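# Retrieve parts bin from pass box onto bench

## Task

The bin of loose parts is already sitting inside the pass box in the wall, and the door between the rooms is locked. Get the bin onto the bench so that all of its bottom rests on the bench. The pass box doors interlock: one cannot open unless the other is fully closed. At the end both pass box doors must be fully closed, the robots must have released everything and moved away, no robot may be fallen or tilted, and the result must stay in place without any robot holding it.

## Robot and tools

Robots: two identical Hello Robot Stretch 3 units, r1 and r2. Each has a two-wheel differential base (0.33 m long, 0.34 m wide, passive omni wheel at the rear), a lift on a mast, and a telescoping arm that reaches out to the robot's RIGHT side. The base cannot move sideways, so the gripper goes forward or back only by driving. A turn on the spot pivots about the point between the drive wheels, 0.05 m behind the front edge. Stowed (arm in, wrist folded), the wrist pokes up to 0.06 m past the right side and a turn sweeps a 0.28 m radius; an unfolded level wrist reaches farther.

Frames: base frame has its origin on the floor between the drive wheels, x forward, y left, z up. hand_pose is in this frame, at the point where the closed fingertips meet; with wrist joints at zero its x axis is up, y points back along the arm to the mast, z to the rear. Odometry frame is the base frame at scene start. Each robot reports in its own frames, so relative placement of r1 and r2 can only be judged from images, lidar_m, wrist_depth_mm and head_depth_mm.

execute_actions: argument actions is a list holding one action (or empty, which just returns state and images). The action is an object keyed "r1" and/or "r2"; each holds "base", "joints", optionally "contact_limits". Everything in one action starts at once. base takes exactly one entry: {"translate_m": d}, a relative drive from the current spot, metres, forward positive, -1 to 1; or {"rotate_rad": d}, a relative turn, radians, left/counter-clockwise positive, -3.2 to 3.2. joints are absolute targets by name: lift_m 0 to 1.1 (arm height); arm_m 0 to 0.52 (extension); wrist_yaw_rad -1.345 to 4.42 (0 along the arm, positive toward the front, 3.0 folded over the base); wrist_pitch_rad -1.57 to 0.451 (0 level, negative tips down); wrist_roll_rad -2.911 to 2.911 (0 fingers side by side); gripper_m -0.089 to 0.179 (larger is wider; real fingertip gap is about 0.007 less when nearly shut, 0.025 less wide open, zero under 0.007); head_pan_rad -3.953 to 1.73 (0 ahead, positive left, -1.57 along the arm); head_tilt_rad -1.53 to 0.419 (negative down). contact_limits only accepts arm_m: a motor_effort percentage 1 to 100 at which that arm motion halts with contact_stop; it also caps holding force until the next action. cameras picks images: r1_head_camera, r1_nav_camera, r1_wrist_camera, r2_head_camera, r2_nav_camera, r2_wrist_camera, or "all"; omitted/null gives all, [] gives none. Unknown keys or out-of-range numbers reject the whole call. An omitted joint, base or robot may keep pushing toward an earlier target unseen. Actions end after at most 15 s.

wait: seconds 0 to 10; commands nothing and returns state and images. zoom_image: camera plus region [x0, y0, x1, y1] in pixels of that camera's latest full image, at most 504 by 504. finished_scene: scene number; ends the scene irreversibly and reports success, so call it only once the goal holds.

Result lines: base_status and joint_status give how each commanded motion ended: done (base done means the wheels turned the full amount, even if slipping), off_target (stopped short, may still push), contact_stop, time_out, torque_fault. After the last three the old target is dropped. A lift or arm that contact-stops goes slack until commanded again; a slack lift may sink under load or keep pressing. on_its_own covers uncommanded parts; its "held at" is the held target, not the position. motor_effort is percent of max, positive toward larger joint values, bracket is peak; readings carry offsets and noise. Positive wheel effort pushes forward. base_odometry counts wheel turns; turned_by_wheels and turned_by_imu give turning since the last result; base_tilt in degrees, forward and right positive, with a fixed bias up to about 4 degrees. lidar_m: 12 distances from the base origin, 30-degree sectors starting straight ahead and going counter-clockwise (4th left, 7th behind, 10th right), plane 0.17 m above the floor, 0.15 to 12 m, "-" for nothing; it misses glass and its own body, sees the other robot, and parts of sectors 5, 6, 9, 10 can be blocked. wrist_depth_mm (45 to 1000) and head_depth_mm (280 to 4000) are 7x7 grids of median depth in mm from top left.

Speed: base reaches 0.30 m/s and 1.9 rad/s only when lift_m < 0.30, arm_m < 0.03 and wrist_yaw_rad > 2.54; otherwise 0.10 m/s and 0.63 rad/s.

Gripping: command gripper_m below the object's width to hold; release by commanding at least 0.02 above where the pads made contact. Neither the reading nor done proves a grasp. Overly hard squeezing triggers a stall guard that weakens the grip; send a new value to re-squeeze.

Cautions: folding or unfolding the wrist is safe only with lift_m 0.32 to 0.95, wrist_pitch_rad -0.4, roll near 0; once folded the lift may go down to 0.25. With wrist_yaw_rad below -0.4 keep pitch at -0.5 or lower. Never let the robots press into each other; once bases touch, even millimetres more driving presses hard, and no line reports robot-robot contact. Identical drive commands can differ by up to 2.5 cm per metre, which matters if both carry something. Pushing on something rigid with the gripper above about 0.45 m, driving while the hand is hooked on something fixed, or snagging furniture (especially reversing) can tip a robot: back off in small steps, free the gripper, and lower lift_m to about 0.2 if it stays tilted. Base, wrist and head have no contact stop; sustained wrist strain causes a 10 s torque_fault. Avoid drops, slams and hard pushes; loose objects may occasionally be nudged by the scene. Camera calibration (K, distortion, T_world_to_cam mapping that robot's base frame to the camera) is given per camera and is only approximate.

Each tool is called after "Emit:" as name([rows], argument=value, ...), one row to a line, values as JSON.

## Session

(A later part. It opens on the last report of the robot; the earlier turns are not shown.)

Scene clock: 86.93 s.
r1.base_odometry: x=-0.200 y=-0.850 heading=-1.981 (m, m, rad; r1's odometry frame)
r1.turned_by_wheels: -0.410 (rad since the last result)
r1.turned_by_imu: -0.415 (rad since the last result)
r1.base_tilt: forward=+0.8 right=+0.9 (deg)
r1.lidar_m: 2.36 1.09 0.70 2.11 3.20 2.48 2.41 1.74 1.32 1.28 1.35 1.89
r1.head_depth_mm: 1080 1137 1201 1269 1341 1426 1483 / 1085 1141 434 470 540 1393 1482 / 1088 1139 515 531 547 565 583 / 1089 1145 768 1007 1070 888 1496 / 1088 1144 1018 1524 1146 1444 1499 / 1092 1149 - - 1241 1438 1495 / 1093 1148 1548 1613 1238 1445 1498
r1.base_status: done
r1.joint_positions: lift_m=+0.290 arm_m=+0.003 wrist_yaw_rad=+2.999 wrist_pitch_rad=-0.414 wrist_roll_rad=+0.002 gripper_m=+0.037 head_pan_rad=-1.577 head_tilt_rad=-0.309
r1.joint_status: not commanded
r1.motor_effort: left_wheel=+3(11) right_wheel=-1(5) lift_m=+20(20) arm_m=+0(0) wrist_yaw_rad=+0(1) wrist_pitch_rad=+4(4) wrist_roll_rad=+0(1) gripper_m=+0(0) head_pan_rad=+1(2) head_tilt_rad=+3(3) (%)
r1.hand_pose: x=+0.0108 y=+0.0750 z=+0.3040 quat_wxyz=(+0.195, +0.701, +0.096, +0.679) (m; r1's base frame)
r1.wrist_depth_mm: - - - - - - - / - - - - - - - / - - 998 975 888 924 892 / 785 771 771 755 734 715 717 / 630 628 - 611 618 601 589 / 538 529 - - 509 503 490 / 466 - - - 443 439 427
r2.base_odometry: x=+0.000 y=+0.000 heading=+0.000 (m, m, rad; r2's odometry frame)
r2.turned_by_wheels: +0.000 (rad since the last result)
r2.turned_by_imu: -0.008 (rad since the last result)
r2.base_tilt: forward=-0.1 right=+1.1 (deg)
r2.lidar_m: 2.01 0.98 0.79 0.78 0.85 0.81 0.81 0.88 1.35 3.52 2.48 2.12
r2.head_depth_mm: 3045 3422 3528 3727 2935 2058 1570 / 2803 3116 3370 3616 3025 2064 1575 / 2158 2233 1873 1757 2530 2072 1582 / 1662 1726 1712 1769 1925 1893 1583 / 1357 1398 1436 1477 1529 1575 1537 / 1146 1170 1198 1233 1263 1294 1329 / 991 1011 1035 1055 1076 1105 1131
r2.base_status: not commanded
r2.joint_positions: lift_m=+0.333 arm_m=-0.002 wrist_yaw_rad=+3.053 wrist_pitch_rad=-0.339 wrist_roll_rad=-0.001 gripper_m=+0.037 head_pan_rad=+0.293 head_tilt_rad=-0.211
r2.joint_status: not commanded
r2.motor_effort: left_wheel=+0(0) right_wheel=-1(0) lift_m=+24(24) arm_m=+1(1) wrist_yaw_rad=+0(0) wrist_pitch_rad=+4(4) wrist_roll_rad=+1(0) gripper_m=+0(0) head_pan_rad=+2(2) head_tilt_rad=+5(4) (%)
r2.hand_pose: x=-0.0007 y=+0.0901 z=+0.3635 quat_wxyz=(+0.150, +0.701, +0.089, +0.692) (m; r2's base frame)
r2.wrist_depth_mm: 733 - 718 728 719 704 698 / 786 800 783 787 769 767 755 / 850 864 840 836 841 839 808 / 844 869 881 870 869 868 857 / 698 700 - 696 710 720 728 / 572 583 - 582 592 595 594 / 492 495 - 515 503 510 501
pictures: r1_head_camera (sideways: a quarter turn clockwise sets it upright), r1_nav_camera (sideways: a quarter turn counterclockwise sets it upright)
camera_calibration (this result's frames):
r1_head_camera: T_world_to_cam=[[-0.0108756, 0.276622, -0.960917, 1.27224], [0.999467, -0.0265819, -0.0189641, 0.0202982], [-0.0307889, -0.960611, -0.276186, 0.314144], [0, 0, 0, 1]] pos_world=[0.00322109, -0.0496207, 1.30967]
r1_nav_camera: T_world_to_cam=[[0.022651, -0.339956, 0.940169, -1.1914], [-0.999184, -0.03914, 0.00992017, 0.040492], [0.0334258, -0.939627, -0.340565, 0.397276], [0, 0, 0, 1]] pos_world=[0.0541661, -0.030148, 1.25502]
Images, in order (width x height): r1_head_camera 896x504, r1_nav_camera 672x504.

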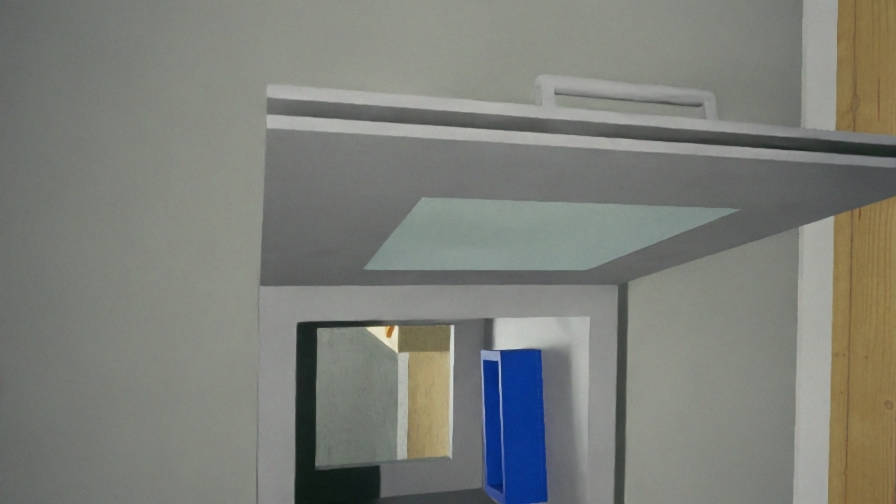

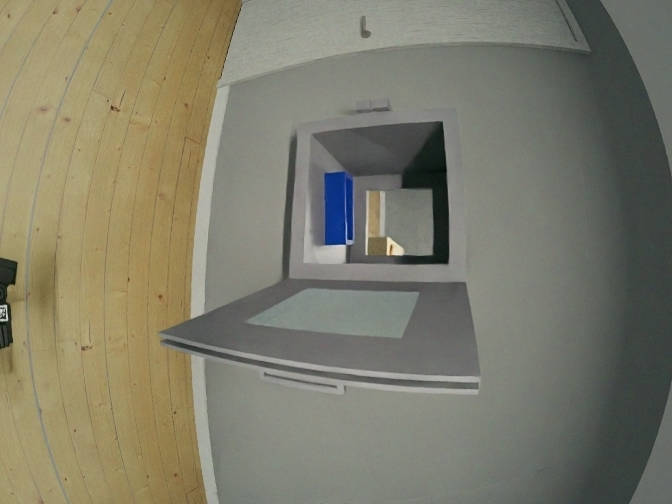

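Emit:
execute_actions([
  {"r1":{"base":{"rotate_rad":-0.905}}},
], cameras=[])

Emit:
execute_actions([
  {"r1":{"base":{"translate_m":0.53}}},
], cameras=[])

Emit:
execute_actions([
  {"r1":{"base":{"rotate_rad":0.905},"joints":{"lift_m":0.5}}},
], cameras=[])

Emit:
execute_actions([
  {"r1":{"joints":{"wrist_yaw_rad":0.0,"gripper_m":0.1,"head_tilt_rad":-0.45,"wrist_roll_rad":0}}},
], cameras=["r1_head_camera"])

Scene clock: 100.80 s.
r1.base_odometry: x=-0.200 y=-0.850 heading=-2.886 (m, m, rad; r1's odometry frame)
r1.turned_by_wheels: -0.905 (rad since the last result)
r1.turned_by_imu: -0.912 (rad since the last result)
r1.base_tilt: forward=+0.8 right=+0.9 (deg)
r1.lidar_m: 1.43 2.29 2.36 1.09 1.55 3.03 2.91 2.42 2.41 1.55 1.29 1.28
r1.head_depth_mm: 2155 2252 2335 2445 2482 1983 1530 / 2237 2346 2451 2586 2636 1968 1528 / 1957 2071 2217 2355 2466 1967 1528 / 1711 1822 1910 2025 2167 1951 1520 / 1542 1610 1698 1784 1873 1880 1521 / 1391 1454 1519 1585 1661 1741 1525 / 1270 1319 1373 1430 1492 1566 1525
r1.base_status: done
r1.joint_positions: lift_m=+0.290 arm_m=+0.003 wrist_yaw_rad=+2.999 wrist_pitch_rad=-0.414 wrist_roll_rad=+0.002 gripper_m=+0.037 head_pan_rad=-1.577 head_tilt_rad=-0.309
r1.joint_status: not commanded
r1.motor_effort: left_wheel=+3(11) right_wheel=-1(5) lift_m=+20(20) arm_m=+0(0) wrist_yaw_rad=+2(1) wrist_pitch_rad=+4(4) wrist_roll_rad=+0(0) gripper_m=+0(0) head_pan_rad=+2(1) head_tilt_rad=+4(3) (%)
r1.hand_pose: x=+0.0108 y=+0.0750 z=+0.3040 quat_wxyz=(+0.195, +0.701, +0.096, +0.679) (m; r1's base frame)
r1.wrist_depth_mm: - - - - - - - / - - - - - - - / - - 972 971 959 942 918 / 793 737 749 763 735 710 710 / 638 631 - 612 622 597 578 / 531 524 - - 502 504 496 / 470 - - - 443 432 429
r2.base_odometry: x=+0.000 y=+0.000 heading=+0.000 (m, m, rad; r2's odometry frame)
r2.turned_by_wheels: +0.000 (rad since the last result)
r2.turned_by_imu: -0.004 (rad since the last result)
r2.base_tilt: forward=+0.0 right=+1.1 (deg)
r2.lidar_m: 2.00 0.98 0.79 0.78 0.85 0.82 0.81 0.88 1.35 3.49 2.50 2.12
r2.head_depth_mm: 3021 3413 3559 3692 2982 2060 1563 / 2804 3148 3354 3549 3003 2079 1581 / 2149 2249 1882 1763 2517 2079 1580 / 1665 1721 1708 1770 1912 1910 1594 / 1360 1401 1431 1477 1524 1561 1543 / 1147 1174 1204 1230 1269 1293 1332 / 994 1010 1035 1049 1080 1105 1131
r2.base_status: not commanded
r2.joint_positions: lift_m=+0.333 arm_m=-0.002 wrist_yaw_rad=+3.053 wrist_pitch_rad=-0.339 wrist_roll_rad=-0.001 gripper_m=+0.037 head_pan_rad=+0.293 head_tilt_rad=-0.211
r2.joint_status: not commanded
r2.motor_effort: left_wheel=+0(0) right_wheel=+0(0) lift_m=+24(24) arm_m=+0(1) wrist_yaw_rad=+0(0) wrist_pitch_rad=+4(4) wrist_roll_rad=+1(1) gripper_m=+0(0) head_pan_rad=+2(2) head_tilt_rad=+4(5) (%)
r2.hand_pose: x=-0.0007 y=+0.0901 z=+0.3635 quat_wxyz=(+0.150, +0.701, +0.089, +0.692) (m; r2's base frame)
r2.wrist_depth_mm: 729 - 719 720 707 708 701 / 798 804 780 777 777 766 754 / 836 860 855 841 836 822 809 / 836 869 886 866 861 846 857 / 685 696 - 702 710 723 728 / 572 580 - 583 591 593 591 / 493 495 - 515 500 510 511
pictures: none
No camera images: the call's "cameras" was empty. Leave "cameras" out to get every camera's image.

Scene clock: 104.23 s.
r1.base_odometry: x=-0.713 y=-0.984 heading=-2.885 (m, m, rad; r1's odometry frame)
r1.turned_by_wheels: +0.000 (rad since the last result)
r1.turned_by_imu: +0.001 (rad since the last result)
r1.base_tilt: forward=+0.8 right=+0.9 (deg)
r1.lidar_m: 0.99 1.57 2.01 2.25 2.48 1.08 3.34 2.76 2.02 1.07 0.89 0.89
r1.head_depth_mm: 1820 1981 364 379 398 420 443 / 1545 1655 382 398 423 443 469 / 1337 1415 401 420 1729 1811 1523 / 1177 1243 420 445 1472 1580 564 / 1053 1104 443 475 1284 1361 587 / 950 990 470 1049 1138 1198 621 / 868 902 500 573 1010 645 671
r1.base_status: done
r1.joint_positions: lift_m=+0.290 arm_m=+0.003 wrist_yaw_rad=+2.999 wrist_pitch_rad=-0.414 wrist_roll_rad=+0.002 gripper_m=+0.037 head_pan_rad=-1.577 head_tilt_rad=-0.309
r1.joint_status: not commanded
r1.motor_effort: left_wheel=+4(13) right_wheel=-1(4) lift_m=+20(20) arm_m=+0(0) wrist_yaw_rad=+2(0) wrist_pitch_rad=+4(4) wrist_roll_rad=+1(0) gripper_m=+0(0) head_pan_rad=+1(2) head_tilt_rad=+3(2) (%)
r1.hand_pose: x=+0.0108 y=+0.0750 z=+0.3040 quat_wxyz=(+0.195, +0.701, +0.096, +0.679) (m; r1's base frame)
r1.wrist_depth_mm: - - - - - - - / - - - - - - - / - - - 977 937 946 926 / 781 778 778 754 749 717 711 / 636 626 - 608 627 598 585 / 528 528 - - 499 503 494 / 465 - - - 434 438 429
r2.base_odometry: x=+0.000 y=+0.000 heading=+0.000 (m, m, rad; r2's odometry frame)
r2.turned_by_wheels: +0.000 (rad since the last result)
r2.turned_by_imu: -0.001 (rad since the last result)
r2.base_tilt: forward=-0.1 right=+1.1 (deg)
r2.lidar_m: 2.01 0.98 0.79 0.78 0.85 0.81 0.81 0.88 1.35 3.50 2.48 2.12
r2.head_depth_mm: 3002 3399 3583 3696 2995 2069 1578 / 2775 3183 3303 3593 2996 2088 1577 / 2132 2223 1863 1739 2529 2067 1583 / 1670 1712 1700 1769 1913 1899 1587 / 1353 1407 1438 1477 1519 1566 1535 / 1149 1172 1201 1230 1262 1292 1325 / 993 1013 1037 1054 1080 1100 1129
r2.base_status: not commanded
r2.joint_positions: lift_m=+0.333 arm_m=-0.002 wrist_yaw_rad=+3.053 wrist_pitch_rad=-0.339 wrist_roll_rad=-0.001 gripper_m=+0.037 head_pan_rad=+0.293 head_tilt_rad=-0.211
r2.joint_status: not commanded
r2.motor_effort: left_wheel=+0(0) right_wheel=-1(0) lift_m=+24(24) arm_m=+0(1) wrist_yaw_rad=+0(0) wrist_pitch_rad=+4(4) wrist_roll_rad=+0(1) gripper_m=+0(0) head_pan_rad=+2(2) head_tilt_rad=+4(4) (%)
r2.hand_pose: x=-0.0007 y=+0.0901 z=+0.3635 quat_wxyz=(+0.150, +0.701, +0.089, +0.692) (m; r2's base frame)
r2.wrist_depth_mm: 731 - 717 714 717 707 703 / 789 787 787 777 775 771 767 / 833 859 856 833 829 826 820 / 835 866 879 884 846 855 849 / 699 697 - 700 712 717 723 / 571 583 - 586 584 591 597 / 490 494 - 516 503 499 502
pictures: none
No camera images: the call's "cameras" was empty. Leave "cameras" out to get every camera's image.

Scene clock: 106.97 s.
r1.base_odometry: x=-0.713 y=-0.984 heading=-1.981 (m, m, rad; r1's odometry frame)
r1.turned_by_wheels: +0.905 (rad since the last result)
r1.turned_by_imu: +0.915 (rad since the last result)
r1.base_tilt: forward=+0.9 right=+0.9 (deg)
r1.lidar_m: 2.01 2.13 1.18 1.07 3.63 2.83 2.76 1.20 0.91 0.89 0.93 1.30
r1.head_depth_mm: 735 774 611 723 713 741 1042 / 738 773 611 1106 1064 849 1039 / 740 776 613 3510 1023 848 1040 / 739 777 613 2982 1008 842 1047 / 742 779 615 - 995 843 1048 / 744 782 617 1136 1058 840 1053 / 744 781 684 777 783 777 1052
r1.base_status: done
r1.joint_positions: lift_m=+0.500 arm_m=+0.003 wrist_yaw_rad=+2.999 wrist_pitch_rad=-0.415 wrist_roll_rad=+0.002 gripper_m=+0.037 head_pan_rad=-1.577 head_tilt_rad=-0.309
r1.joint_status: all done
r1.motor_effort: left_wheel=-2(7) right_wheel=+2(7) lift_m=+45(48) arm_m=-1(0) wrist_yaw_rad=+1(2) wrist_pitch_rad=+4(4) wrist_roll_rad=+0(0) gripper_m=-1(0) head_pan_rad=+1(2) head_tilt_rad=+4(4) (%)
r1.hand_pose: x=+0.0108 y=+0.0750 z=+0.5129 quat_wxyz=(+0.195, +0.701, +0.096, +0.679) (m; r1's base frame)
r1.wrist_depth_mm: - - - - - - - / - - - - - - - / - - - - - - - / - - - - - - - / 981 951 - 900 921 900 877 / 813 791 - 780 769 760 751 / 700 687 - 670 661 653 650
r2.base_odometry: x=+0.000 y=+0.000 heading=+0.000 (m, m, rad; r2's odometry frame)
r2.turned_by_wheels: +0.000 (rad since the last result)
r2.turned_by_imu: -0.001 (rad since the last result)
r2.base_tilt: forward=-0.2 right=+1.0 (deg)
r2.lidar_m: 2.01 0.98 0.79 0.78 0.85 0.82 0.81 0.88 1.35 3.51 2.50 2.12
r2.head_depth_mm: 3037 3439 3611 3718 2975 2052 1578 / 2808 3145 3403 3539 3010 2069 1575 / 2137 2247 1874 1754 2526 2088 1578 / 1665 1723 1713 1765 1934 1901 1584 / 1362 1405 1432 1481 1518 1569 1545 / 1145 1170 1202 1231 1262 1295 1329 / 992 1016 1036 1055 1080 1101 1130
r2.base_status: not commanded
r2.joint_positions: lift_m=+0.333 arm_m=-0.002 wrist_yaw_rad=+3.053 wrist_pitch_rad=-0.339 wrist_roll_rad=-0.001 gripper_m=+0.037 head_pan_rad=+0.293 head_tilt_rad=-0.211
r2.joint_status: not commanded
r2.motor_effort: left_wheel=+0(0) right_wheel=-1(1) lift_m=+24(24) arm_m=+1(1) wrist_yaw_rad=+0(0) wrist_pitch_rad=+4(4) wrist_roll_rad=+1(0) gripper_m=+0(0) head_pan_rad=+2(2) head_tilt_rad=+5(4) (%)
r2.hand_pose: x=-0.0007 y=+0.0901 z=+0.3635 quat_wxyz=(+0.150, +0.701, +0.089, +0.692) (m; r2's base frame)
r2.wrist_depth_mm: 737 - 725 723 720 705 697 / 791 794 777 782 766 758 754 / 842 855 841 844 844 829 833 / 822 873 881 877 863 858 862 / 684 694 - 696 714 717 725 / 566 584 - 582 589 594 594 / 496 494 - 515 496 507 507
pictures: none
No camera images: the call's "cameras" was empty. Leave "cameras" out to get every camera's image.

Scene clock: 109.47 s.
r1.base_odometry: x=-0.713 y=-0.984 heading=-1.981 (m, m, rad; r1's odometry frame)
r1.turned_by_wheels: +0.000 (rad since the last result)
r1.turned_by_imu: +0.000 (rad since the last result)
r1.base_tilt: forward=+0.8 right=+0.9 (deg)
r1.lidar_m: 2.01 2.12 1.18 1.07 3.62 2.83 2.76 1.20 0.91 0.89 0.93 1.30
r1.head_depth_mm: 716 682 725 716 759 1094 1224 / 717 748 1114 1090 899 1094 1226 / 720 751 - 1260 934 1100 1225 / 722 587 2941 1260 919 1104 1232 / 722 587 - 1264 906 1107 1239 / 724 589 1130 1144 931 1111 1238 / 725 589 773 784 794 1111 1243
r1.base_status: not commanded
r1.joint_positions: lift_m=+0.500 arm_m=+0.003 wrist_yaw_rad=+0.002 wrist_pitch_rad=-0.415 wrist_roll_rad=+0.002 gripper_m=+0.100 head_pan_rad=-1.577 head_tilt_rad=-0.444
r1.joint_status: all done
r1.motor_effort: left_wheel=-2(2) right_wheel=+3(3) lift_m=+45(45) arm_m=+0(1) wrist_yaw_rad=-1(4) wrist_pitch_rad=+5(4) wrist_roll_rad=-1(0) gripper_m=+0(79) head_pan_rad=+2(2) head_tilt_rad=-1(10) (%)
r1.hand_pose: x=-0.0210 y=-0.3724 z=+0.5129 quat_wxyz=(+0.692, +0.146, -0.692, -0.145) (m; r1's base frame)
r1.wrist_depth_mm: 619 606 599 589 584 579 561 / 683 665 648 649 638 631 616 / 754 756 719 703 714 698 676 / 865 824 812 795 780 776 750 / 909 915 880 867 858 837 824 / 795 797 778 770 765 774 739 / 690 673 671 672 666 644 648
r2.base_odometry: x=+0.000 y=+0.000 heading=+0.000 (m, m, rad; r2's odometry frame)
r2.turned_by_wheels: +0.000 (rad since the last result)
r2.turned_by_imu: -0.001 (rad since the last result)
r2.base_tilt: forward=-0.1 right=+1.0 (deg)
r2.lidar_m: 2.00 0.98 0.78 0.78 0.85 0.82 0.81 0.88 1.35 3.51 2.50 2.12
r2.head_depth_mm: 3072 3401 3572 3738 3021 2072 1569 / 2783 3142 3339 3584 2992 2063 1581 / 2132 2256 1885 1753 2561 2078 1582 / 1659 1727 1714 1762 1917 1913 1573 / 1354 1394 1435 1480 1532 1569 1533 / 1144 1172 1198 1232 1267 1299 1331 / 997 1012 1032 1057 1080 1101 1131
r2.base_status: not commanded
r2.joint_positions: lift_m=+0.333 arm_m=-0.002 wrist_yaw_rad=+3.053 wrist_pitch_rad=-0.339 wrist_roll_rad=-0.001 gripper_m=+0.037 head_pan_rad=+0.293 head_tilt_rad=-0.211
r2.joint_status: not commanded
r2.motor_effort: left_wheel=+0(0) right_wheel=-1(1) lift_m=+24(24) arm_m=+0(1) wrist_yaw_rad=+0(0) wrist_pitch_rad=+4(4) wrist_roll_rad=+0(0) gripper_m=-1(0) head_pan_rad=+2(2) head_tilt_rad=+4(4) (%)
r2.hand_pose: x=-0.0007 y=+0.0901 z=+0.3635 quat_wxyz=(+0.150, +0.701, +0.089, +0.692) (m; r2's base frame)
r2.wrist_depth_mm: 732 - 726 723 719 711 698 / 792 806 778 786 767 754 758 / 847 861 851 851 831 830 812 / 826 867 865 875 853 861 855 / 698 696 - 708 719 725 719 / 579 580 - 577 595 590 595 / 490 494 - 511 501 502 504
pictures: r1_head_camera (sideways: a quarter turn clockwise sets it upright)
camera_calibration (this result's frames):
r1_head_camera: T_world_to_cam=[[-0.0101494, 0.403618, -0.914871, 1.21213], [0.999485, -0.0237594, -0.0215702, 0.0236874], [-0.0304429, -0.914619, -0.403169, 0.479401], [0, 0, 0, 1]] pos_world=[0.00322154, -0.0502044, 1.30273]
Images, in order (width x height): r1_head_camera 896x504.

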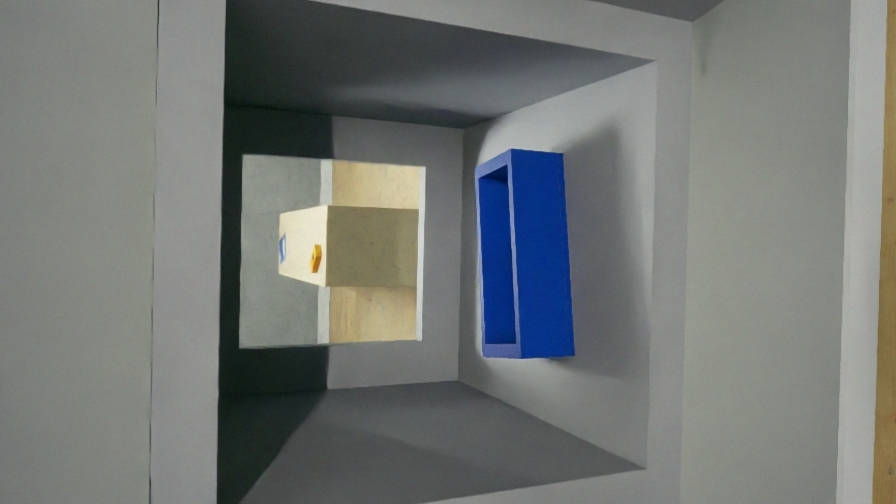

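Emit:
execute_actions([
  {"r1":{"joints":{"wrist_pitch_rad":-1.0,"wrist_roll_rad":1.57,"lift_m":0.95,"gripper_m":0.12}}},
], cameras=["r1_head_camera","r1_wrist_camera"])

Scene clock: 123.00 s.
r1.base_odometry: x=-0.713 y=-0.984 heading=-1.981 (m, m, rad; r1's odometry frame)
r1.turned_by_wheels: +0.000 (rad since the last result)
r1.turned_by_imu: -0.001 (rad since the last result)
r1.base_tilt: forward=+0.9 right=+0.9 (deg)
r1.lidar_m: 2.01 2.12 1.18 1.07 3.64 2.83 2.76 1.20 0.91 0.89 0.93 1.30
r1.head_depth_mm: 718 681 726 716 757 794 - / 718 748 1115 1092 902 810 - / 720 747 - 1255 932 1098 - / 721 586 2941 1264 918 1106 1214 / 723 587 - 1258 904 1106 1235 / 724 589 1130 1146 930 1108 1243 / 725 590 772 783 793 1110 1246
r1.base_status: not commanded
r1.joint_positions: lift_m=+0.950 arm_m=+0.003 wrist_yaw_rad=+0.002 wrist_pitch_rad=-1.002 wrist_roll_rad=+1.566 gripper_m=+0.120 head_pan_rad=-1.577 head_tilt_rad=-0.444
r1.joint_status: all done
r1.motor_effort: left_wheel=-1(1) right_wheel=+3(3) lift_m=+46(50) arm_m=+0(0) wrist_yaw_rad=-3(1) wrist_pitch_rad=+1(5) wrist_roll_rad=+3(1) gripper_m=+0(75) head_pan_rad=+1(1) head_tilt_rad=-2(2) (%)
r1.hand_pose: x=-0.0213 y=-0.2650 z=+0.8591 quat_wxyz=(+0.003, +0.002, -0.877, -0.481) (m; r1's base frame)
r1.wrist_depth_mm: 511 472 872 - 978 834 775 / 533 492 911 - 997 879 - / 536 498 923 - - 902 - / 550 517 973 - - 920 802 / 555 531 - - - 902 808 / 648 572 - - - - 829 / 518 566 - - - 982 851
r2.base_odometry: x=+0.000 y=+0.000 heading=+0.000 (m, m, rad; r2's odometry frame)
r2.turned_by_wheels: +0.000 (rad since the last result)
r2.turned_by_imu: -0.004 (rad since the last result)
r2.base_tilt: forward=-0.1 right=+1.1 (deg)
r2.lidar_m: 2.01 0.98 0.79 0.78 0.85 0.82 0.81 0.88 1.35 3.51 2.49 2.12
r2.head_depth_mm: 3032 3377 3528 3724 2969 2055 1582 / 2786 3114 3359 3587 2999 2060 1583 / 2149 2242 1887 1756 2510 2079 1586 / 1663 1719 1727 1774 1924 1911 1585 / 1359 1392 1439 1477 1531 1569 1546 / 1145 1174 1194 1233 1259 1291 1333 / 992 1014 1033 1054 1073 1107 1127
r2.base_status: not commanded
r2.joint_positions: lift_m=+0.333 arm_m=-0.002 wrist_yaw_rad=+3.053 wrist_pitch_rad=-0.339 wrist_roll_rad=-0.001 gripper_m=+0.037 head_pan_rad=+0.293 head_tilt_rad=-0.211
r2.joint_status: not commanded
r2.motor_effort: left_wheel=+0(0) right_wheel=-1(1) lift_m=+24(24) arm_m=+0(0) wrist_yaw_rad=+0(0) wrist_pitch_rad=+4(5) wrist_roll_rad=+0(0) gripper_m=+0(0) head_pan_rad=+2(2) head_tilt_rad=+4(4) (%)
r2.hand_pose: x=-0.0007 y=+0.0901 z=+0.3635 quat_wxyz=(+0.150, +0.701, +0.089, +0.692) (m; r2's base frame)
r2.wrist_depth_mm: 738 - 722 722 718 699 698 / 794 799 773 771 772 752 749 / 853 845 847 847 847 825 819 / 829 875 891 865 865 855 868 / 697 686 - 707 722 708 723 / 576 577 - 582 585 588 592 / 491 491 - 511 499 503 507
pictures: r1_head_camera (sideways: a quarter turn clockwise sets it upright), r1_wrist_camera
camera_calibration (this result's frames):
r1_head_camera: T_world_to_cam=[[-0.0101487, 0.403752, -0.914812, 1.21205], [0.999485, -0.0237562, -0.0215728, 0.0236908], [-0.0304425, -0.91456, -0.403303, 0.479575], [0, 0, 0, 1]] pos_world=[0.00322154, -0.0502045, 1.30272]
r1_wrist_camera: T_world_to_cam=[[0.0195667, 0.840166, -0.541976, 0.690353], [0.983516, 0.0812867, 0.161517, -0.0608305], [0.179757, -0.536203, -0.824727, 0.732448], [0, 0, 0, 1]] pos_world=[-0.0853427, -0.182326, 0.98805]
Images, in order (width x height): r1_head_camera 896x504, r1_wrist_camera 644x364.

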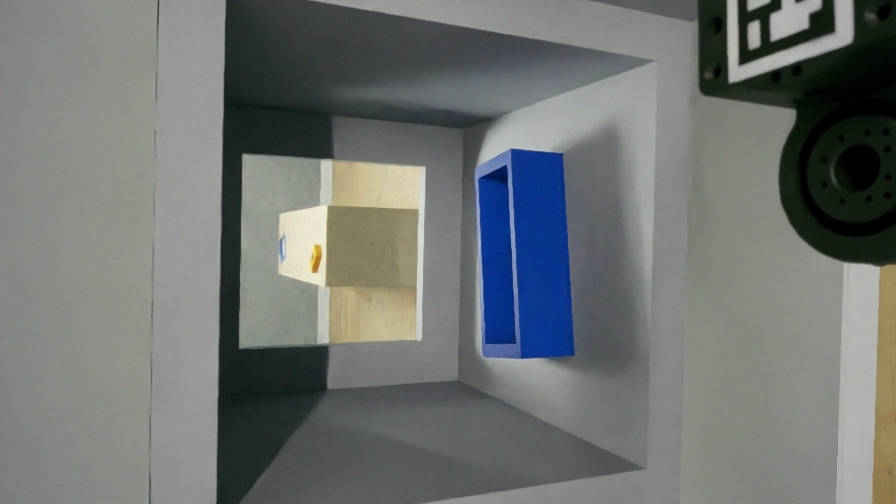

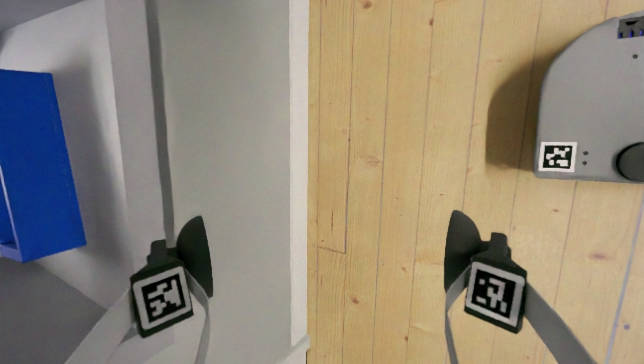

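Emit:
execute_actions([
  {"r1":{"base":{"rotate_rad":-0.5},"joints":{"lift_m":1.01}}},
], cameras=[])

Emit:
execute_actions([
  {"r1":{"base":{"translate_m":0.25}}},
], cameras=[])

Emit:
execute_actions([
  {"r1":{"base":{"rotate_rad":0.5}}},
], cameras=[])

Emit:
execute_actions([
  {"r1":{"base":{"translate_m":-0.22}}},
], cameras=[])

Emit:
execute_actions([
  {"r1":{"joints":{"arm_m":0.36,"head_tilt_rad":-0.55}}},
], cameras=["r1_head_camera","r1_wrist_camera"])

Scene clock: 135.10 s.
r1.base_odometry: x=-0.713 y=-0.984 heading=-2.480 (m, m, rad; r1's odometry frame)
r1.turned_by_wheels: -0.500 (rad since the last result)
r1.turned_by_imu: -0.506 (rad since the last result)
r1.base_tilt: forward=+0.8 right=+0.9 (deg)
r1.lidar_m: 1.34 2.01 2.14 1.18 3.45 3.64 2.81 2.69 1.17 0.90 0.89 0.94
r1.head_depth_mm: 956 427 439 1262 - - - / 903 469 489 1178 1293 - - / 858 516 553 1102 1187 - - / 814 573 610 661 721 1223 1318 / 775 622 664 722 797 1163 1277 / 741 604 775 888 891 1091 1206 / 709 576 1110 1191 890 791 1120
r1.base_status: done
r1.joint_positions: lift_m=+1.010 arm_m=+0.003 wrist_yaw_rad=+0.002 wrist_pitch_rad=-1.003 wrist_roll_rad=+1.566 gripper_m=+0.120 head_pan_rad=-1.577 head_tilt_rad=-0.444
r1.joint_status: all done
r1.motor_effort: left_wheel=+4(8) right_wheel=-2(4) lift_m=+45(47) arm_m=-1(1) wrist_yaw_rad=-3(2) wrist_pitch_rad=+1(1) wrist_roll_rad=+3(3) gripper_m=+0(0) head_pan_rad=+2(3) head_tilt_rad=-1(2) (%)
r1.hand_pose: x=-0.0213 y=-0.2649 z=+0.9191 quat_wxyz=(+0.003, +0.002, -0.877, -0.481) (m; r1's base frame)
r1.wrist_depth_mm: 790 942 340 - - 878 794 / 742 832 413 - - 903 - / 684 434 - - - 932 - / 392 497 - - - 965 829 / 452 557 990 - - 948 856 / 753 728 953 - - - 899 / 846 633 857 - - - 874
r2.base_odometry: x=+0.000 y=+0.000 heading=+0.000 (m, m, rad; r2's odometry frame)
r2.turned_by_wheels: +0.000 (rad since the last result)
r2.turned_by_imu: -0.003 (rad since the last result)
r2.base_tilt: forward=-0.1 right=+1.0 (deg)
r2.lidar_m: 2.00 0.98 0.78 0.78 0.85 0.82 0.81 0.88 1.35 3.51 2.49 2.12
r2.head_depth_mm: 2997 3442 3573 3714 2996 2065 1580 / 2821 3146 3380 3522 2982 2052 1578 / 2136 2248 1881 1760 2511 2085 1587 / 1665 1725 1710 1757 1926 1904 1581 / 1352 1393 1441 1486 1517 1567 1539 / 1151 1167 1208 1235 1257 1301 1334 / 992 1016 1033 1059 1076 1106 1130
r2.base_status: not commanded
r2.joint_positions: lift_m=+0.333 arm_m=-0.002 wrist_yaw_rad=+3.053 wrist_pitch_rad=-0.339 wrist_roll_rad=-0.001 gripper_m=+0.037 head_pan_rad=+0.293 head_tilt_rad=-0.211
r2.joint_status: not commanded
r2.motor_effort: left_wheel=+0(0) right_wheel=-1(1) lift_m=+24(24) arm_m=+1(1) wrist_yaw_rad=+0(0) wrist_pitch_rad=+4(4) wrist_roll_rad=+1(1) gripper_m=+0(1) head_pan_rad=+2(3) head_tilt_rad=+4(4) (%)
r2.hand_pose: x=-0.0007 y=+0.0901 z=+0.3635 quat_wxyz=(+0.150, +0.701, +0.089, +0.692) (m; r2's base frame)
r2.wrist_depth_mm: 729 - 726 724 715 714 699 / 807 805 785 772 778 758 752 / 848 869 843 840 838 821 816 / 830 867 886 880 868 853 855 / 696 703 - 708 704 716 708 / 576 586 - 583 585 596 593 / 491 491 - 518 503 508 507
pictures: none
No camera images: the call's "cameras" was empty. Leave "cameras" out to get every camera's image.

Scene clock: 138.53 s.
r1.base_odometry: x=-0.910 y=-1.138 heading=-2.480 (m, m, rad; r1's odometry frame)
r1.turned_by_wheels: +0.000 (rad since the last result)
r1.turned_by_imu: +0.000 (rad since the last result)
r1.base_tilt: forward=+0.8 right=+0.9 (deg)
r1.lidar_m: 1.17 1.78 1.90 1.21 1.22 3.78 3.06 2.36 1.03 0.80 0.78 0.83
r1.head_depth_mm: 832 630 655 691 - - - / 786 637 681 733 787 - - / 746 594 768 818 863 - - / 709 556 933 1005 935 796 1204 / 676 528 1114 1187 878 767 1134 / 645 497 - 1194 839 715 1049 / 618 473 - 1152 810 712 978
r1.base_status: done
r1.joint_positions: lift_m=+1.010 arm_m=+0.003 wrist_yaw_rad=+0.002 wrist_pitch_rad=-1.003 wrist_roll_rad=+1.566 gripper_m=+0.120 head_pan_rad=-1.577 head_tilt_rad=-0.444
r1.joint_status: not commanded
r1.motor_effort: left_wheel=+3(9) right_wheel=-2(2) lift_m=+46(45) arm_m=-1(0) wrist_yaw_rad=-3(2) wrist_pitch_rad=+1(1) wrist_roll_rad=+3(3) gripper_m=+0(0) head_pan_rad=+2(2) head_tilt_rad=-2(1) (%)
r1.hand_pose: x=-0.0213 y=-0.2649 z=+0.9191 quat_wxyz=(+0.003, +0.002, -0.877, -0.481) (m; r1's base frame)
r1.wrist_depth_mm: 425 512 - - - 899 807 / 445 530 - - - 925 - / 570 563 925 - - 943 - / 688 580 899 - - 981 863 / 632 578 832 - - 988 867 / 780 549 533 - - - 879 / - 610 520 929 - - 903
r2.base_odometry: x=+0.000 y=+0.000 heading=+0.000 (m, m, rad; r2's odometry frame)
r2.turned_by_wheels: +0.000 (rad since the last result)
r2.turned_by_imu: -0.001 (rad since the last result)
r2.base_tilt: forward=-0.2 right=+1.0 (deg)
r2.lidar_m: 2.01 0.98 0.79 0.78 0.85 0.82 0.81 0.88 1.35 3.49 2.49 2.12
r2.head_depth_mm: 3012 3481 3546 3661 3006 2054 1572 / 2796 3154 3298 3524 3000 2056 1575 / 2145 2243 1878 1762 2546 2082 1591 / 1670 1711 1722 1769 1917 1910 1586 / 1356 1395 1434 1475 1528 1564 1543 / 1150 1172 1210 1228 1257 1291 1331 / 996 1015 1034 1054 1074 1105 1127
r2.base_status: not commanded
r2.joint_positions: lift_m=+0.333 arm_m=-0.002 wrist_yaw_rad=+3.053 wrist_pitch_rad=-0.339 wrist_roll_rad=-0.001 gripper_m=+0.037 head_pan_rad=+0.293 head_tilt_rad=-0.211
r2.joint_status: not commanded
r2.motor_effort: left_wheel=+0(0) right_wheel=-1(1) lift_m=+24(24) arm_m=+0(0) wrist_yaw_rad=+0(0) wrist_pitch_rad=+4(4) wrist_roll_rad=+1(1) gripper_m=+0(0) head_pan_rad=+2(2) head_tilt_rad=+4(4) (%)
r2.hand_pose: x=-0.0007 y=+0.0901 z=+0.3635 quat_wxyz=(+0.150, +0.701, +0.089, +0.692) (m; r2's base frame)
r2.wrist_depth_mm: 740 - 727 713 733 707 707 / 796 802 788 773 773 763 753 / 846 860 850 826 842 830 821 / 827 872 874 890 861 885 862 / 693 690 - 708 716 719 719 / 578 575 - 586 592 593 597 / 493 491 - 513 499 501 508
pictures: none
No camera images: the call's "cameras" was empty. Leave "cameras" out to get every camera's image.

Scene clock: 140.27 s.
r1.base_odometry: x=-0.910 y=-1.138 heading=-1.980 (m, m, rad; r1's odometry frame)
r1.turned_by_wheels: +0.500 (rad since the last result)
r1.turned_by_imu: +0.505 (rad since the last result)
r1.base_tilt: forward=+0.8 right=+0.9 (deg)
r1.lidar_m: 1.78 1.89 1.21 1.22 3.74 3.06 2.55 1.05 0.80 0.78 0.82 1.14
r1.head_depth_mm: 625 487 - 1165 - - - / 628 489 - 1183 908 - - / 628 485 3309 1185 906 - - / 630 486 1055 1128 935 742 1083 / 630 485 526 566 619 695 1077 / 633 673 733 767 864 969 1083 / 633 681 736 800 878 969 1088
r1.base_status: done
r1.joint_positions: lift_m=+1.010 arm_m=+0.003 wrist_yaw_rad=+0.002 wrist_pitch_rad=-1.003 wrist_roll_rad=+1.566 gripper_m=+0.120 head_pan_rad=-1.577 head_tilt_rad=-0.445
r1.joint_status: not commanded
r1.motor_effort: left_wheel=-2(6) right_wheel=+3(7) lift_m=+45(45) arm_m=+0(0) wrist_yaw_rad=-2(3) wrist_pitch_rad=+1(1) wrist_roll_rad=+2(3) gripper_m=+1(0) head_pan_rad=+2(2) head_tilt_rad=-1(2) (%)
r1.hand_pose: x=-0.0213 y=-0.2649 z=+0.9191 quat_wxyz=(+0.003, +0.002, -0.877, -0.481) (m; r1's base frame)
r1.wrist_depth_mm: 510 495 734 - - 906 798 / 528 508 489 - - 933 - / 729 528 509 - - 936 - / 583 531 511 - - 918 852 / 349 404 863 - - 978 848 / 338 582 892 - - - 868 / 312 672 875 - - - 883
r2.base_odometry: x=+0.000 y=+0.000 heading=+0.000 (m, m, rad; r2's odometry frame)
r2.turned_by_wheels: +0.000 (rad since the last result)
r2.turned_by_imu: +0.000 (rad since the last result)
r2.base_tilt: forward=-0.1 right=+1.1 (deg)
r2.lidar_m: 2.01 0.97 0.79 0.78 0.85 0.82 0.81 0.88 1.35 3.50 2.50 2.12
r2.head_depth_mm: 3048 3450 3492 3660 2982 2068 1583 / 2774 3133 3342 3564 3028 2077 1574 / 2140 2219 1869 1762 2520 2094 1582 / 1664 1708 1712 1776 1930 1906 1581 / 1353 1394 1432 1477 1518 1571 1538 / 1151 1168 1204 1231 1262 1293 1330 / 993 1012 1033 1054 1076 1107 1129
r2.base_status: not commanded
r2.joint_positions: lift_m=+0.333 arm_m=-0.002 wrist_yaw_rad=+3.053 wrist_pitch_rad=-0.339 wrist_roll_rad=-0.001 gripper_m=+0.037 head_pan_rad=+0.293 head_tilt_rad=-0.211
r2.joint_status: not commanded
r2.motor_effort: left_wheel=+0(0) right_wheel=-1(1) lift_m=+24(24) arm_m=+1(0) wrist_yaw_rad=+0(0) wrist_pitch_rad=+4(4) wrist_roll_rad=+1(0) gripper_m=+0(0) head_pan_rad=+2(2) head_tilt_rad=+4(4) (%)
r2.hand_pose: x=-0.0007 y=+0.0901 z=+0.3635 quat_wxyz=(+0.150, +0.701, +0.089, +0.692) (m; r2's base frame)
r2.wrist_depth_mm: 742 - 721 721 719 713 705 / 803 795 791 775 773 771 756 / 849 858 850 838 848 832 820 / 834 867 877 873 861 857 848 / 703 686 - 715 716 715 727 / 574 580 - 588 588 582 592 / 490 490 - 509 500 506 510
pictures: none
No camera images: the call's "cameras" was empty. Leave "cameras" out to get every camera's image.

Scene clock: 143.43 s.
r1.base_odometry: x=-0.822 y=-0.936 heading=-1.981 (m, m, rad; r1's odometry frame)
r1.turned_by_wheels: +0.000 (rad since the last result)
r1.turned_by_imu: -0.001 (rad since the last result)
r1.base_tilt: forward=+0.9 right=+0.9 (deg)
r1.lidar_m: 2.01 2.12 1.29 1.20 3.77 2.84 2.51 1.03 0.79 0.76 0.81 1.11
r1.head_depth_mm: 616 477 743 733 - - - / 617 478 1027 1108 942 - - / 617 474 - 1158 849 - - / 619 475 2934 1174 833 715 1070 / 621 476 - 1162 827 716 1067 / 621 477 1032 1120 892 714 1068 / 623 478 757 767 777 708 1074
r1.base_status: done
r1.joint_positions: lift_m=+1.010 arm_m=+0.003 wrist_yaw_rad=+0.002 wrist_pitch_rad=-1.003 wrist_roll_rad=+1.566 gripper_m=+0.120 head_pan_rad=-1.577 head_tilt_rad=-0.445
r1.joint_status: not commanded
r1.motor_effort: left_wheel=-1(7) right_wheel=+4(4) lift_m=+46(45) arm_m=-1(0) wrist_yaw_rad=-2(2) wrist_pitch_rad=+1(1) wrist_roll_rad=+3(2) gripper_m=+1(0) head_pan_rad=+2(3) head_tilt_rad=-3(3) (%)
r1.hand_pose: x=-0.0213 y=-0.2649 z=+0.9191 quat_wxyz=(+0.003, +0.002, -0.877, -0.481) (m; r1's base frame)
r1.wrist_depth_mm: 604 504 459 - - 890 811 / 547 512 469 - - 937 - / 568 528 492 - - 952 - / 733 540 501 - - 953 849 / 771 541 841 - - 943 854 / 670 668 547 - - - 871 / 511 500 558 - - - 882
r2.base_odometry: x=+0.000 y=+0.000 heading=+0.000 (m, m, rad; r2's odometry frame)
r2.turned_by_wheels: +0.000 (rad since the last result)
r2.turned_by_imu: -0.001 (rad since the last result)
r2.base_tilt: forward=+0.0 right=+1.1 (deg)
r2.lidar_m: 2.01 0.98 0.79 0.78 0.85 0.82 0.81 0.88 1.35 3.50 2.49 2.12
r2.head_depth_mm: 3020 3429 3528 3666 3001 2059 1578 / 2797 3168 3314 3556 3033 2087 1583 / 2143 2236 1865 1749 2518 2084 1576 / 1658 1716 1704 1775 1913 1914 1580 / 1360 1393 1439 1473 1525 1568 1534 / 1144 1170 1207 1232 1263 1293 1333 / 992 1012 1030 1056 1081 1103 1127
r2.base_status: not commanded
r2.joint_positions: lift_m=+0.333 arm_m=-0.002 wrist_yaw_rad=+3.053 wrist_pitch_rad=-0.339 wrist_roll_rad=-0.001 gripper_m=+0.037 head_pan_rad=+0.293 head_tilt_rad=-0.211
r2.joint_status: not commanded
r2.motor_effort: left_wheel=+0(0) right_wheel=-1(1) lift_m=+24(24) arm_m=+1(1) wrist_yaw_rad=+0(0) wrist_pitch_rad=+4(4) wrist_roll_rad=+0(0) gripper_m=-1(0) head_pan_rad=+2(2) head_tilt_rad=+5(4) (%)
r2.hand_pose: x=-0.0007 y=+0.0901 z=+0.3635 quat_wxyz=(+0.150, +0.701, +0.089, +0.692) (m; r2's base frame)
r2.wrist_depth_mm: 733 - 725 728 712 709 700 / 784 804 786 779 776 765 766 / 838 854 852 838 850 820 815 / 836 856 874 871 874 876 868 / 695 688 - 704 715 709 722 / 577 579 - 583 584 594 596 / 496 494 - 515 500 503 504
pictures: none
No camera images: the call's "cameras" was empty. Leave "cameras" out to get every camera's image.

Scene clock: 147.27 s.
r1.base_odometry: x=-0.822 y=-0.936 heading=-1.981 (m, m, rad; r1's odometry frame)
r1.turned_by_wheels: +0.000 (rad since the last result)
r1.turned_by_imu: +0.000 (rad since the last result)
r1.base_tilt: forward=+0.9 right=+0.9 (deg)
r1.lidar_m: 2.00 2.12 1.29 1.20 3.74 2.84 2.52 1.03 0.79 0.76 0.80 1.11
r1.head_depth_mm: 590 678 - 777 717 1051 1192 / 591 952 1071 1006 822 1052 1199 / 593 960 - 920 819 1053 1199 / 451 - - 920 788 1060 1208 / 451 - 3561 1088 813 1061 1212 / 452 977 1060 1035 810 1064 1209 / 453 742 758 771 753 1070 1205
r1.base_status: not commanded
r1.joint_positions: lift_m=+1.010 arm_m=+0.360 wrist_yaw_rad=+0.000 wrist_pitch_rad=-1.003 wrist_roll_rad=+1.567 gripper_m=+0.120 head_pan_rad=-1.577 head_tilt_rad=-0.543
r1.joint_status: all done
r1.motor_effort: left_wheel=-1(1) right_wheel=+3(3) lift_m=+45(45) arm_m=+3(5) wrist_yaw_rad=+0(1) wrist_pitch_rad=+1(1) wrist_roll_rad=+2(3) gripper_m=+0(0) head_pan_rad=+2(2) head_tilt_rad=-2(8) (%)
r1.hand_pose: x=-0.0215 y=-0.6219 z=+0.9191 quat_wxyz=(+0.002, +0.001, -0.877, -0.481) (m; r1's base frame)
r1.wrist_depth_mm: 462 492 304 325 283 259 783 / - 512 334 336 292 270 803 / - 531 358 338 298 277 837 / - 543 367 345 307 932 855 / - 563 383 351 320 965 865 / 516 564 384 361 330 - 883 / 465 477 448 389 338 991 880
r2.base_odometry: x=+0.000 y=+0.000 heading=+0.000 (m, m, rad; r2's odometry frame)
r2.turned_by_wheels: +0.000 (rad since the last result)
r2.turned_by_imu: -0.001 (rad since the last result)
r2.base_tilt: forward=-0.1 right=+1.0 (deg)
r2.lidar_m: 2.01 0.98 0.79 0.78 0.85 0.82 0.81 0.88 1.34 3.51 2.49 2.12
r2.head_depth_mm: 3005 3425 3608 3737 2990 2046 1572 / 2792 3165 3316 3546 3003 2087 1585 / 2164 2247 1862 1775 2517 2074 1583 / 1663 1715 1730 1773 1923 1900 1586 / 1357 1385 1433 1466 1527 1572 1543 / 1145 1166 1202 1237 1262 1296 1328 / 992 1014 1035 1055 1080 1103 1125
r2.base_status: not commanded
r2.joint_positions: lift_m=+0.333 arm_m=-0.002 wrist_yaw_rad=+3.053 wrist_pitch_rad=-0.339 wrist_roll_rad=-0.001 gripper_m=+0.037 head_pan_rad=+0.293 head_tilt_rad=-0.211
r2.joint_status: not commanded
r2.motor_effort: left_wheel=+0(0) right_wheel=-1(1) lift_m=+24(24) arm_m=+0(1) wrist_yaw_rad=+0(0) wrist_pitch_rad=+4(4) wrist_roll_rad=+1(1) gripper_m=+0(0) head_pan_rad=+2(2) head_tilt_rad=+5(4) (%)
r2.hand_pose: x=-0.0007 y=+0.0901 z=+0.3635 quat_wxyz=(+0.150, +0.701, +0.089, +0.692) (m; r2's base frame)
r2.wrist_depth_mm: 749 - 724 708 712 705 704 / 791 789 778 773 765 753 756 / 850 858 847 854 826 837 814 / 834 892 878 870 866 862 850 / 684 694 - 703 709 710 721 / 572 572 - 581 590 590 599 / 487 491 - 510 502 509 504
pictures: r1_head_camera (sideways: a quarter turn clockwise sets it upright), r1_wrist_camera
camera_calibration (this result's frames):
r1_head_camera: T_world_to_cam=[[-0.00962709, 0.492352, -0.870343, 1.15404], [0.999498, -0.0215321, -0.0232364, 0.0258536], [-0.0301808, -0.87013, -0.491897, 0.594856], [0, 0, 0, 1]] pos_world=[0.00322255, -0.0500338, 1.29762]
r1_wrist_camera: T_world_to_cam=[[0.0222309, 0.840539, -0.541294, 1.02236], [0.983613, 0.0785049, 0.162302, -0.0437673], [0.178915, -0.536032, -0.82502, 0.590881], [0, 0, 0, 1]] pos_world=[-0.0853955, -0.53917, 1.04799]
Images, in order (width x height): r1_head_camera 896x504, r1_wrist_camera 644x364.

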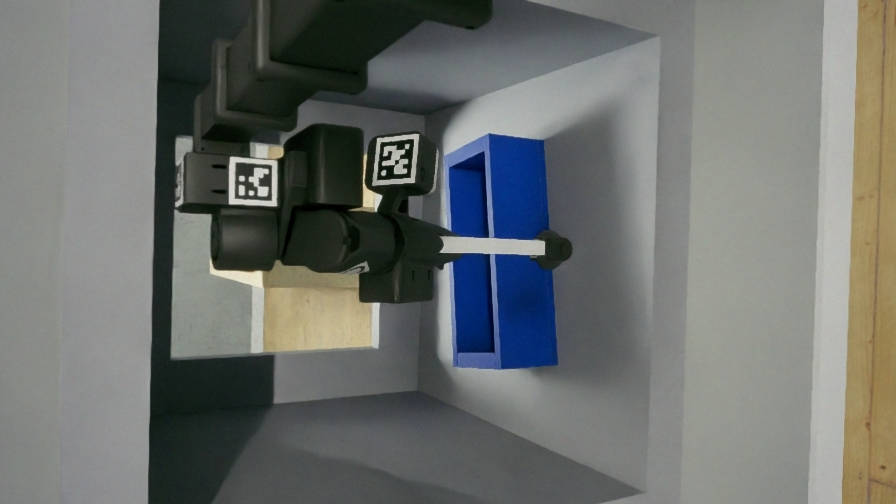

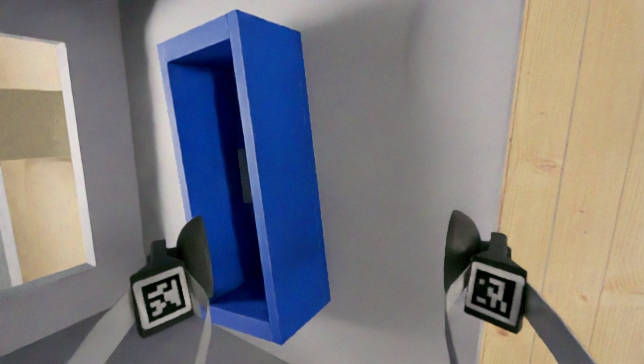

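Emit:
execute_actions([
  {"r1":{"joints":{"arm_m":0.5}}},
], cameras=[])

Emit:
execute_actions([
  {"r1":{"joints":{"lift_m":0.9}}},
], cameras=["r1_head_camera","r1_wrist_camera"])

Scene clock: 158.03 s.
r1.base_odometry: x=-0.822 y=-0.936 heading=-1.981 (m, m, rad; r1's odometry frame)
r1.turned_by_wheels: +0.000 (rad since the last result)
r1.turned_by_imu: -0.001 (rad since the last result)
r1.base_tilt: forward=+0.8 right=+0.9 (deg)
r1.lidar_m: 2.00 2.12 1.29 1.19 3.72 2.84 2.52 1.03 0.79 0.76 0.81 1.11
r1.head_depth_mm: 590 660 - 752 716 1045 1195 / 591 459 1079 1005 820 1052 1196 / 593 458 3154 944 819 1053 1203 / 450 959 - 1014 815 1061 1207 / 451 - 3584 1088 812 1059 1213 / 452 975 1057 1035 812 1066 1212 / 453 743 760 774 754 1068 1204
r1.base_status: not commanded
r1.joint_positions: lift_m=+1.010 arm_m=+0.500 wrist_yaw_rad=+0.000 wrist_pitch_rad=-1.003 wrist_roll_rad=+1.567 gripper_m=+0.120 head_pan_rad=-1.577 head_tilt_rad=-0.543
r1.joint_status: all done
r1.motor_effort: left_wheel=-1(1) right_wheel=+3(2) lift_m=+45(45) arm_m=+3(4) wrist_yaw_rad=+0(1) wrist_pitch_rad=+1(1) wrist_roll_rad=+2(2) gripper_m=+0(0) head_pan_rad=+2(2) head_tilt_rad=-2(2) (%)
r1.hand_pose: x=-0.0215 y=-0.7618 z=+0.9190 quat_wxyz=(+0.002, +0.001, -0.877, -0.481) (m; r1's base frame)
r1.wrist_depth_mm: - 416 397 248 239 248 221 / - 433 412 297 270 254 223 / - 459 428 317 266 261 229 / - 471 445 295 264 265 234 / - 498 454 329 273 264 239 / - - 471 329 293 - 244 / 380 453 458 308 266 293 246
r2.base_odometry: x=+0.000 y=+0.000 heading=+0.000 (m, m, rad; r2's odometry frame)
r2.turned_by_wheels: +0.000 (rad since the last result)
r2.turned_by_imu: -0.003 (rad since the last result)
r2.base_tilt: forward=-0.1 right=+1.1 (deg)
r2.lidar_m: 2.01 0.98 0.78 0.78 0.85 0.82 0.81 0.88 1.35 3.50 2.50 2.12
r2.head_depth_mm: 3015 3441 3527 3588 2986 2076 1575 / 2789 3195 3295 3558 3020 2068 1578 / 2133 2251 1866 1764 2518 2070 1581 / 1663 1722 1727 1767 1934 1920 1588 / 1353 1396 1432 1474 1524 1568 1527 / 1146 1180 1196 1229 1270 1292 1325 / 989 1014 1035 1054 1080 1103 1132
r2.base_status: not commanded
r2.joint_positions: lift_m=+0.333 arm_m=-0.002 wrist_yaw_rad=+3.053 wrist_pitch_rad=-0.339 wrist_roll_rad=-0.001 gripper_m=+0.037 head_pan_rad=+0.293 head_tilt_rad=-0.211
r2.joint_status: not commanded
r2.motor_effort: left_wheel=+0(0) right_wheel=-2(1) lift_m=+24(24) arm_m=+1(1) wrist_yaw_rad=+0(0) wrist_pitch_rad=+4(4) wrist_roll_rad=+1(0) gripper_m=+0(0) head_pan_rad=+3(2) head_tilt_rad=+4(4) (%)
r2.hand_pose: x=-0.0007 y=+0.0901 z=+0.3635 quat_wxyz=(+0.150, +0.701, +0.089, +0.692) (m; r2's base frame)
r2.wrist_depth_mm: 736 - 721 732 718 705 706 / 785 790 786 775 767 760 763 / 846 863 858 836 824 819 821 / 841 884 880 858 876 864 854 / 689 691 - 707 708 709 716 / 580 583 - 585 588 591 590 / 492 497 - 516 501 506 511
pictures: none
No camera images: the call's "cameras" was empty. Leave "cameras" out to get every camera's image.

Scene clock: 159.87 s.
r1.base_odometry: x=-0.822 y=-0.936 heading=-1.981 (m, m, rad; r1's odometry frame)
r1.turned_by_wheels: +0.000 (rad since the last result)
r1.turned_by_imu: +0.000 (rad since the last result)
r1.base_tilt: forward=+0.8 right=+0.9 (deg)
r1.lidar_m: 2.01 2.12 1.29 1.19 3.74 2.84 2.52 1.03 0.78 0.77 0.81 1.11
r1.head_depth_mm: 589 701 739 685 - - 1196 / 591 968 1031 - 806 1052 1195 / 592 - - 927 819 1055 1202 / 450 3278 2714 921 816 1056 1206 / 451 - 3532 1086 814 1060 1211 / 453 977 1056 1034 812 1067 1212 / 453 744 760 773 755 1067 1205
r1.base_status: not commanded
r1.joint_positions: lift_m=+0.900 arm_m=+0.500 wrist_yaw_rad=+0.000 wrist_pitch_rad=-1.003 wrist_roll_rad=+1.567 gripper_m=+0.120 head_pan_rad=-1.577 head_tilt_rad=-0.543
r1.joint_status: all done
r1.motor_effort: left_wheel=-2(1) right_wheel=+3(2) lift_m=+20(41) arm_m=+3(3) wrist_yaw_rad=-1(0) wrist_pitch_rad=+1(1) wrist_roll_rad=+2(2) gripper_m=+0(0) head_pan_rad=+2(3) head_tilt_rad=-2(2) (%)
r1.hand_pose: x=-0.0215 y=-0.7618 z=+0.8100 quat_wxyz=(+0.002, +0.001, -0.877, -0.481) (m; r1's base frame)
r1.wrist_depth_mm: 344 180 203 119 174 157 138 / 352 187 218 126 176 160 141 / 356 347 219 125 181 164 145 / 363 362 208 133 185 168 148 / 380 392 225 132 187 168 151 / 381 413 227 141 194 - 154 / 376 412 220 140 194 184 155
r2.base_odometry: x=+0.000 y=+0.000 heading=+0.000 (m, m, rad; r2's odometry frame)
r2.turned_by_wheels: +0.000 (rad since the last result)
r2.turned_by_imu: +0.000 (rad since the last result)
r2.base_tilt: forward=+0.0 right=+1.1 (deg)
r2.lidar_m: 2.01 0.98 0.79 0.78 0.85 0.82 0.81 0.88 1.35 3.51 2.49 2.12
r2.head_depth_mm: 3009 3441 3504 3683 2962 2069 1576 / 2798 3116 3311 3583 3026 2073 1576 / 2156 2249 1863 1766 2553 2101 1575 / 1655 1724 1718 1774 1922 1903 1587 / 1355 1392 1434 1476 1518 1568 1530 / 1147 1172 1203 1227 1258 1296 1332 / 995 1017 1029 1052 1073 1103 1128
r2.base_status: not commanded
r2.joint_positions: lift_m=+0.333 arm_m=-0.002 wrist_yaw_rad=+3.053 wrist_pitch_rad=-0.339 wrist_roll_rad=-0.001 gripper_m=+0.037 head_pan_rad=+0.293 head_tilt_rad=-0.211
r2.joint_status: not commanded
r2.motor_effort: left_wheel=-1(0) right_wheel=-1(1) lift_m=+24(24) arm_m=+1(0) wrist_yaw_rad=-1(0) wrist_pitch_rad=+4(4) wrist_roll_rad=+1(1) gripper_m=+0(0) head_pan_rad=+2(2) head_tilt_rad=+4(4) (%)
r2.hand_pose: x=-0.0007 y=+0.0901 z=+0.3635 quat_wxyz=(+0.150, +0.701, +0.089, +0.692) (m; r2's base frame)
r2.wrist_depth_mm: 730 - 730 716 719 706 705 / 793 811 785 787 764 771 754 / 860 869 850 835 835 833 832 / 829 859 895 884 881 863 865 / 694 699 - 700 723 712 709 / 576 576 - 590 592 589 598 / 491 491 - 516 498 505 504
pictures: r1_head_camera (sideways: a quarter turn clockwise sets it upright), r1_wrist_camera
camera_calibration (this result's frames):
r1_head_camera: T_world_to_cam=[[-0.00962711, 0.492358, -0.870339, 1.15403], [0.999498, -0.0215318, -0.0232365, 0.0258538], [-0.0301807, -0.870126, -0.491904, 0.594864], [0, 0, 0, 1]] pos_world=[0.00322256, -0.0500338, 1.29762]
r1_wrist_camera: T_world_to_cam=[[0.0222624, 0.840637, -0.541142, 1.08093], [0.983614, 0.0784441, 0.162325, -0.0151436], [0.178905, -0.535889, -0.825116, 0.426077], [0, 0, 0, 1]] pos_world=[-0.0853961, -0.679154, 0.938959]
Images, in order (width x height): r1_head_camera 896x504, r1_wrist_camera 644x364.

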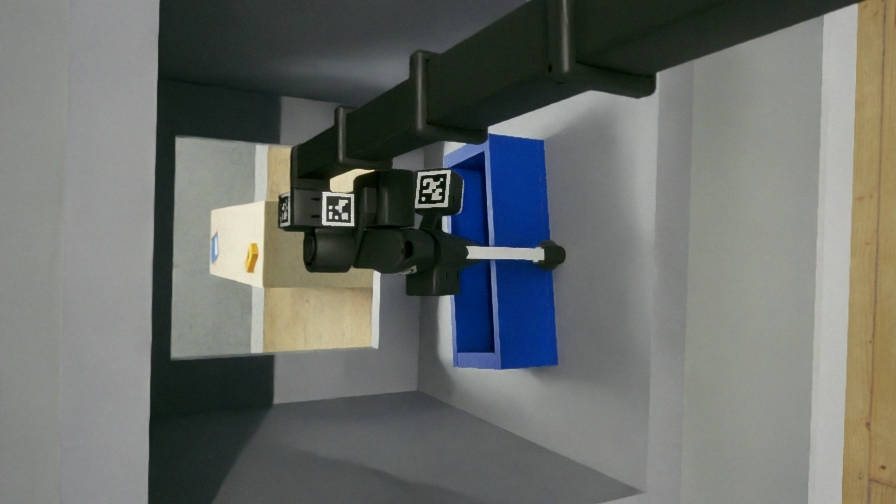

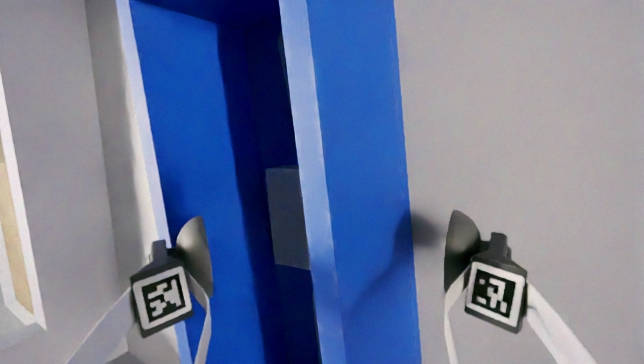

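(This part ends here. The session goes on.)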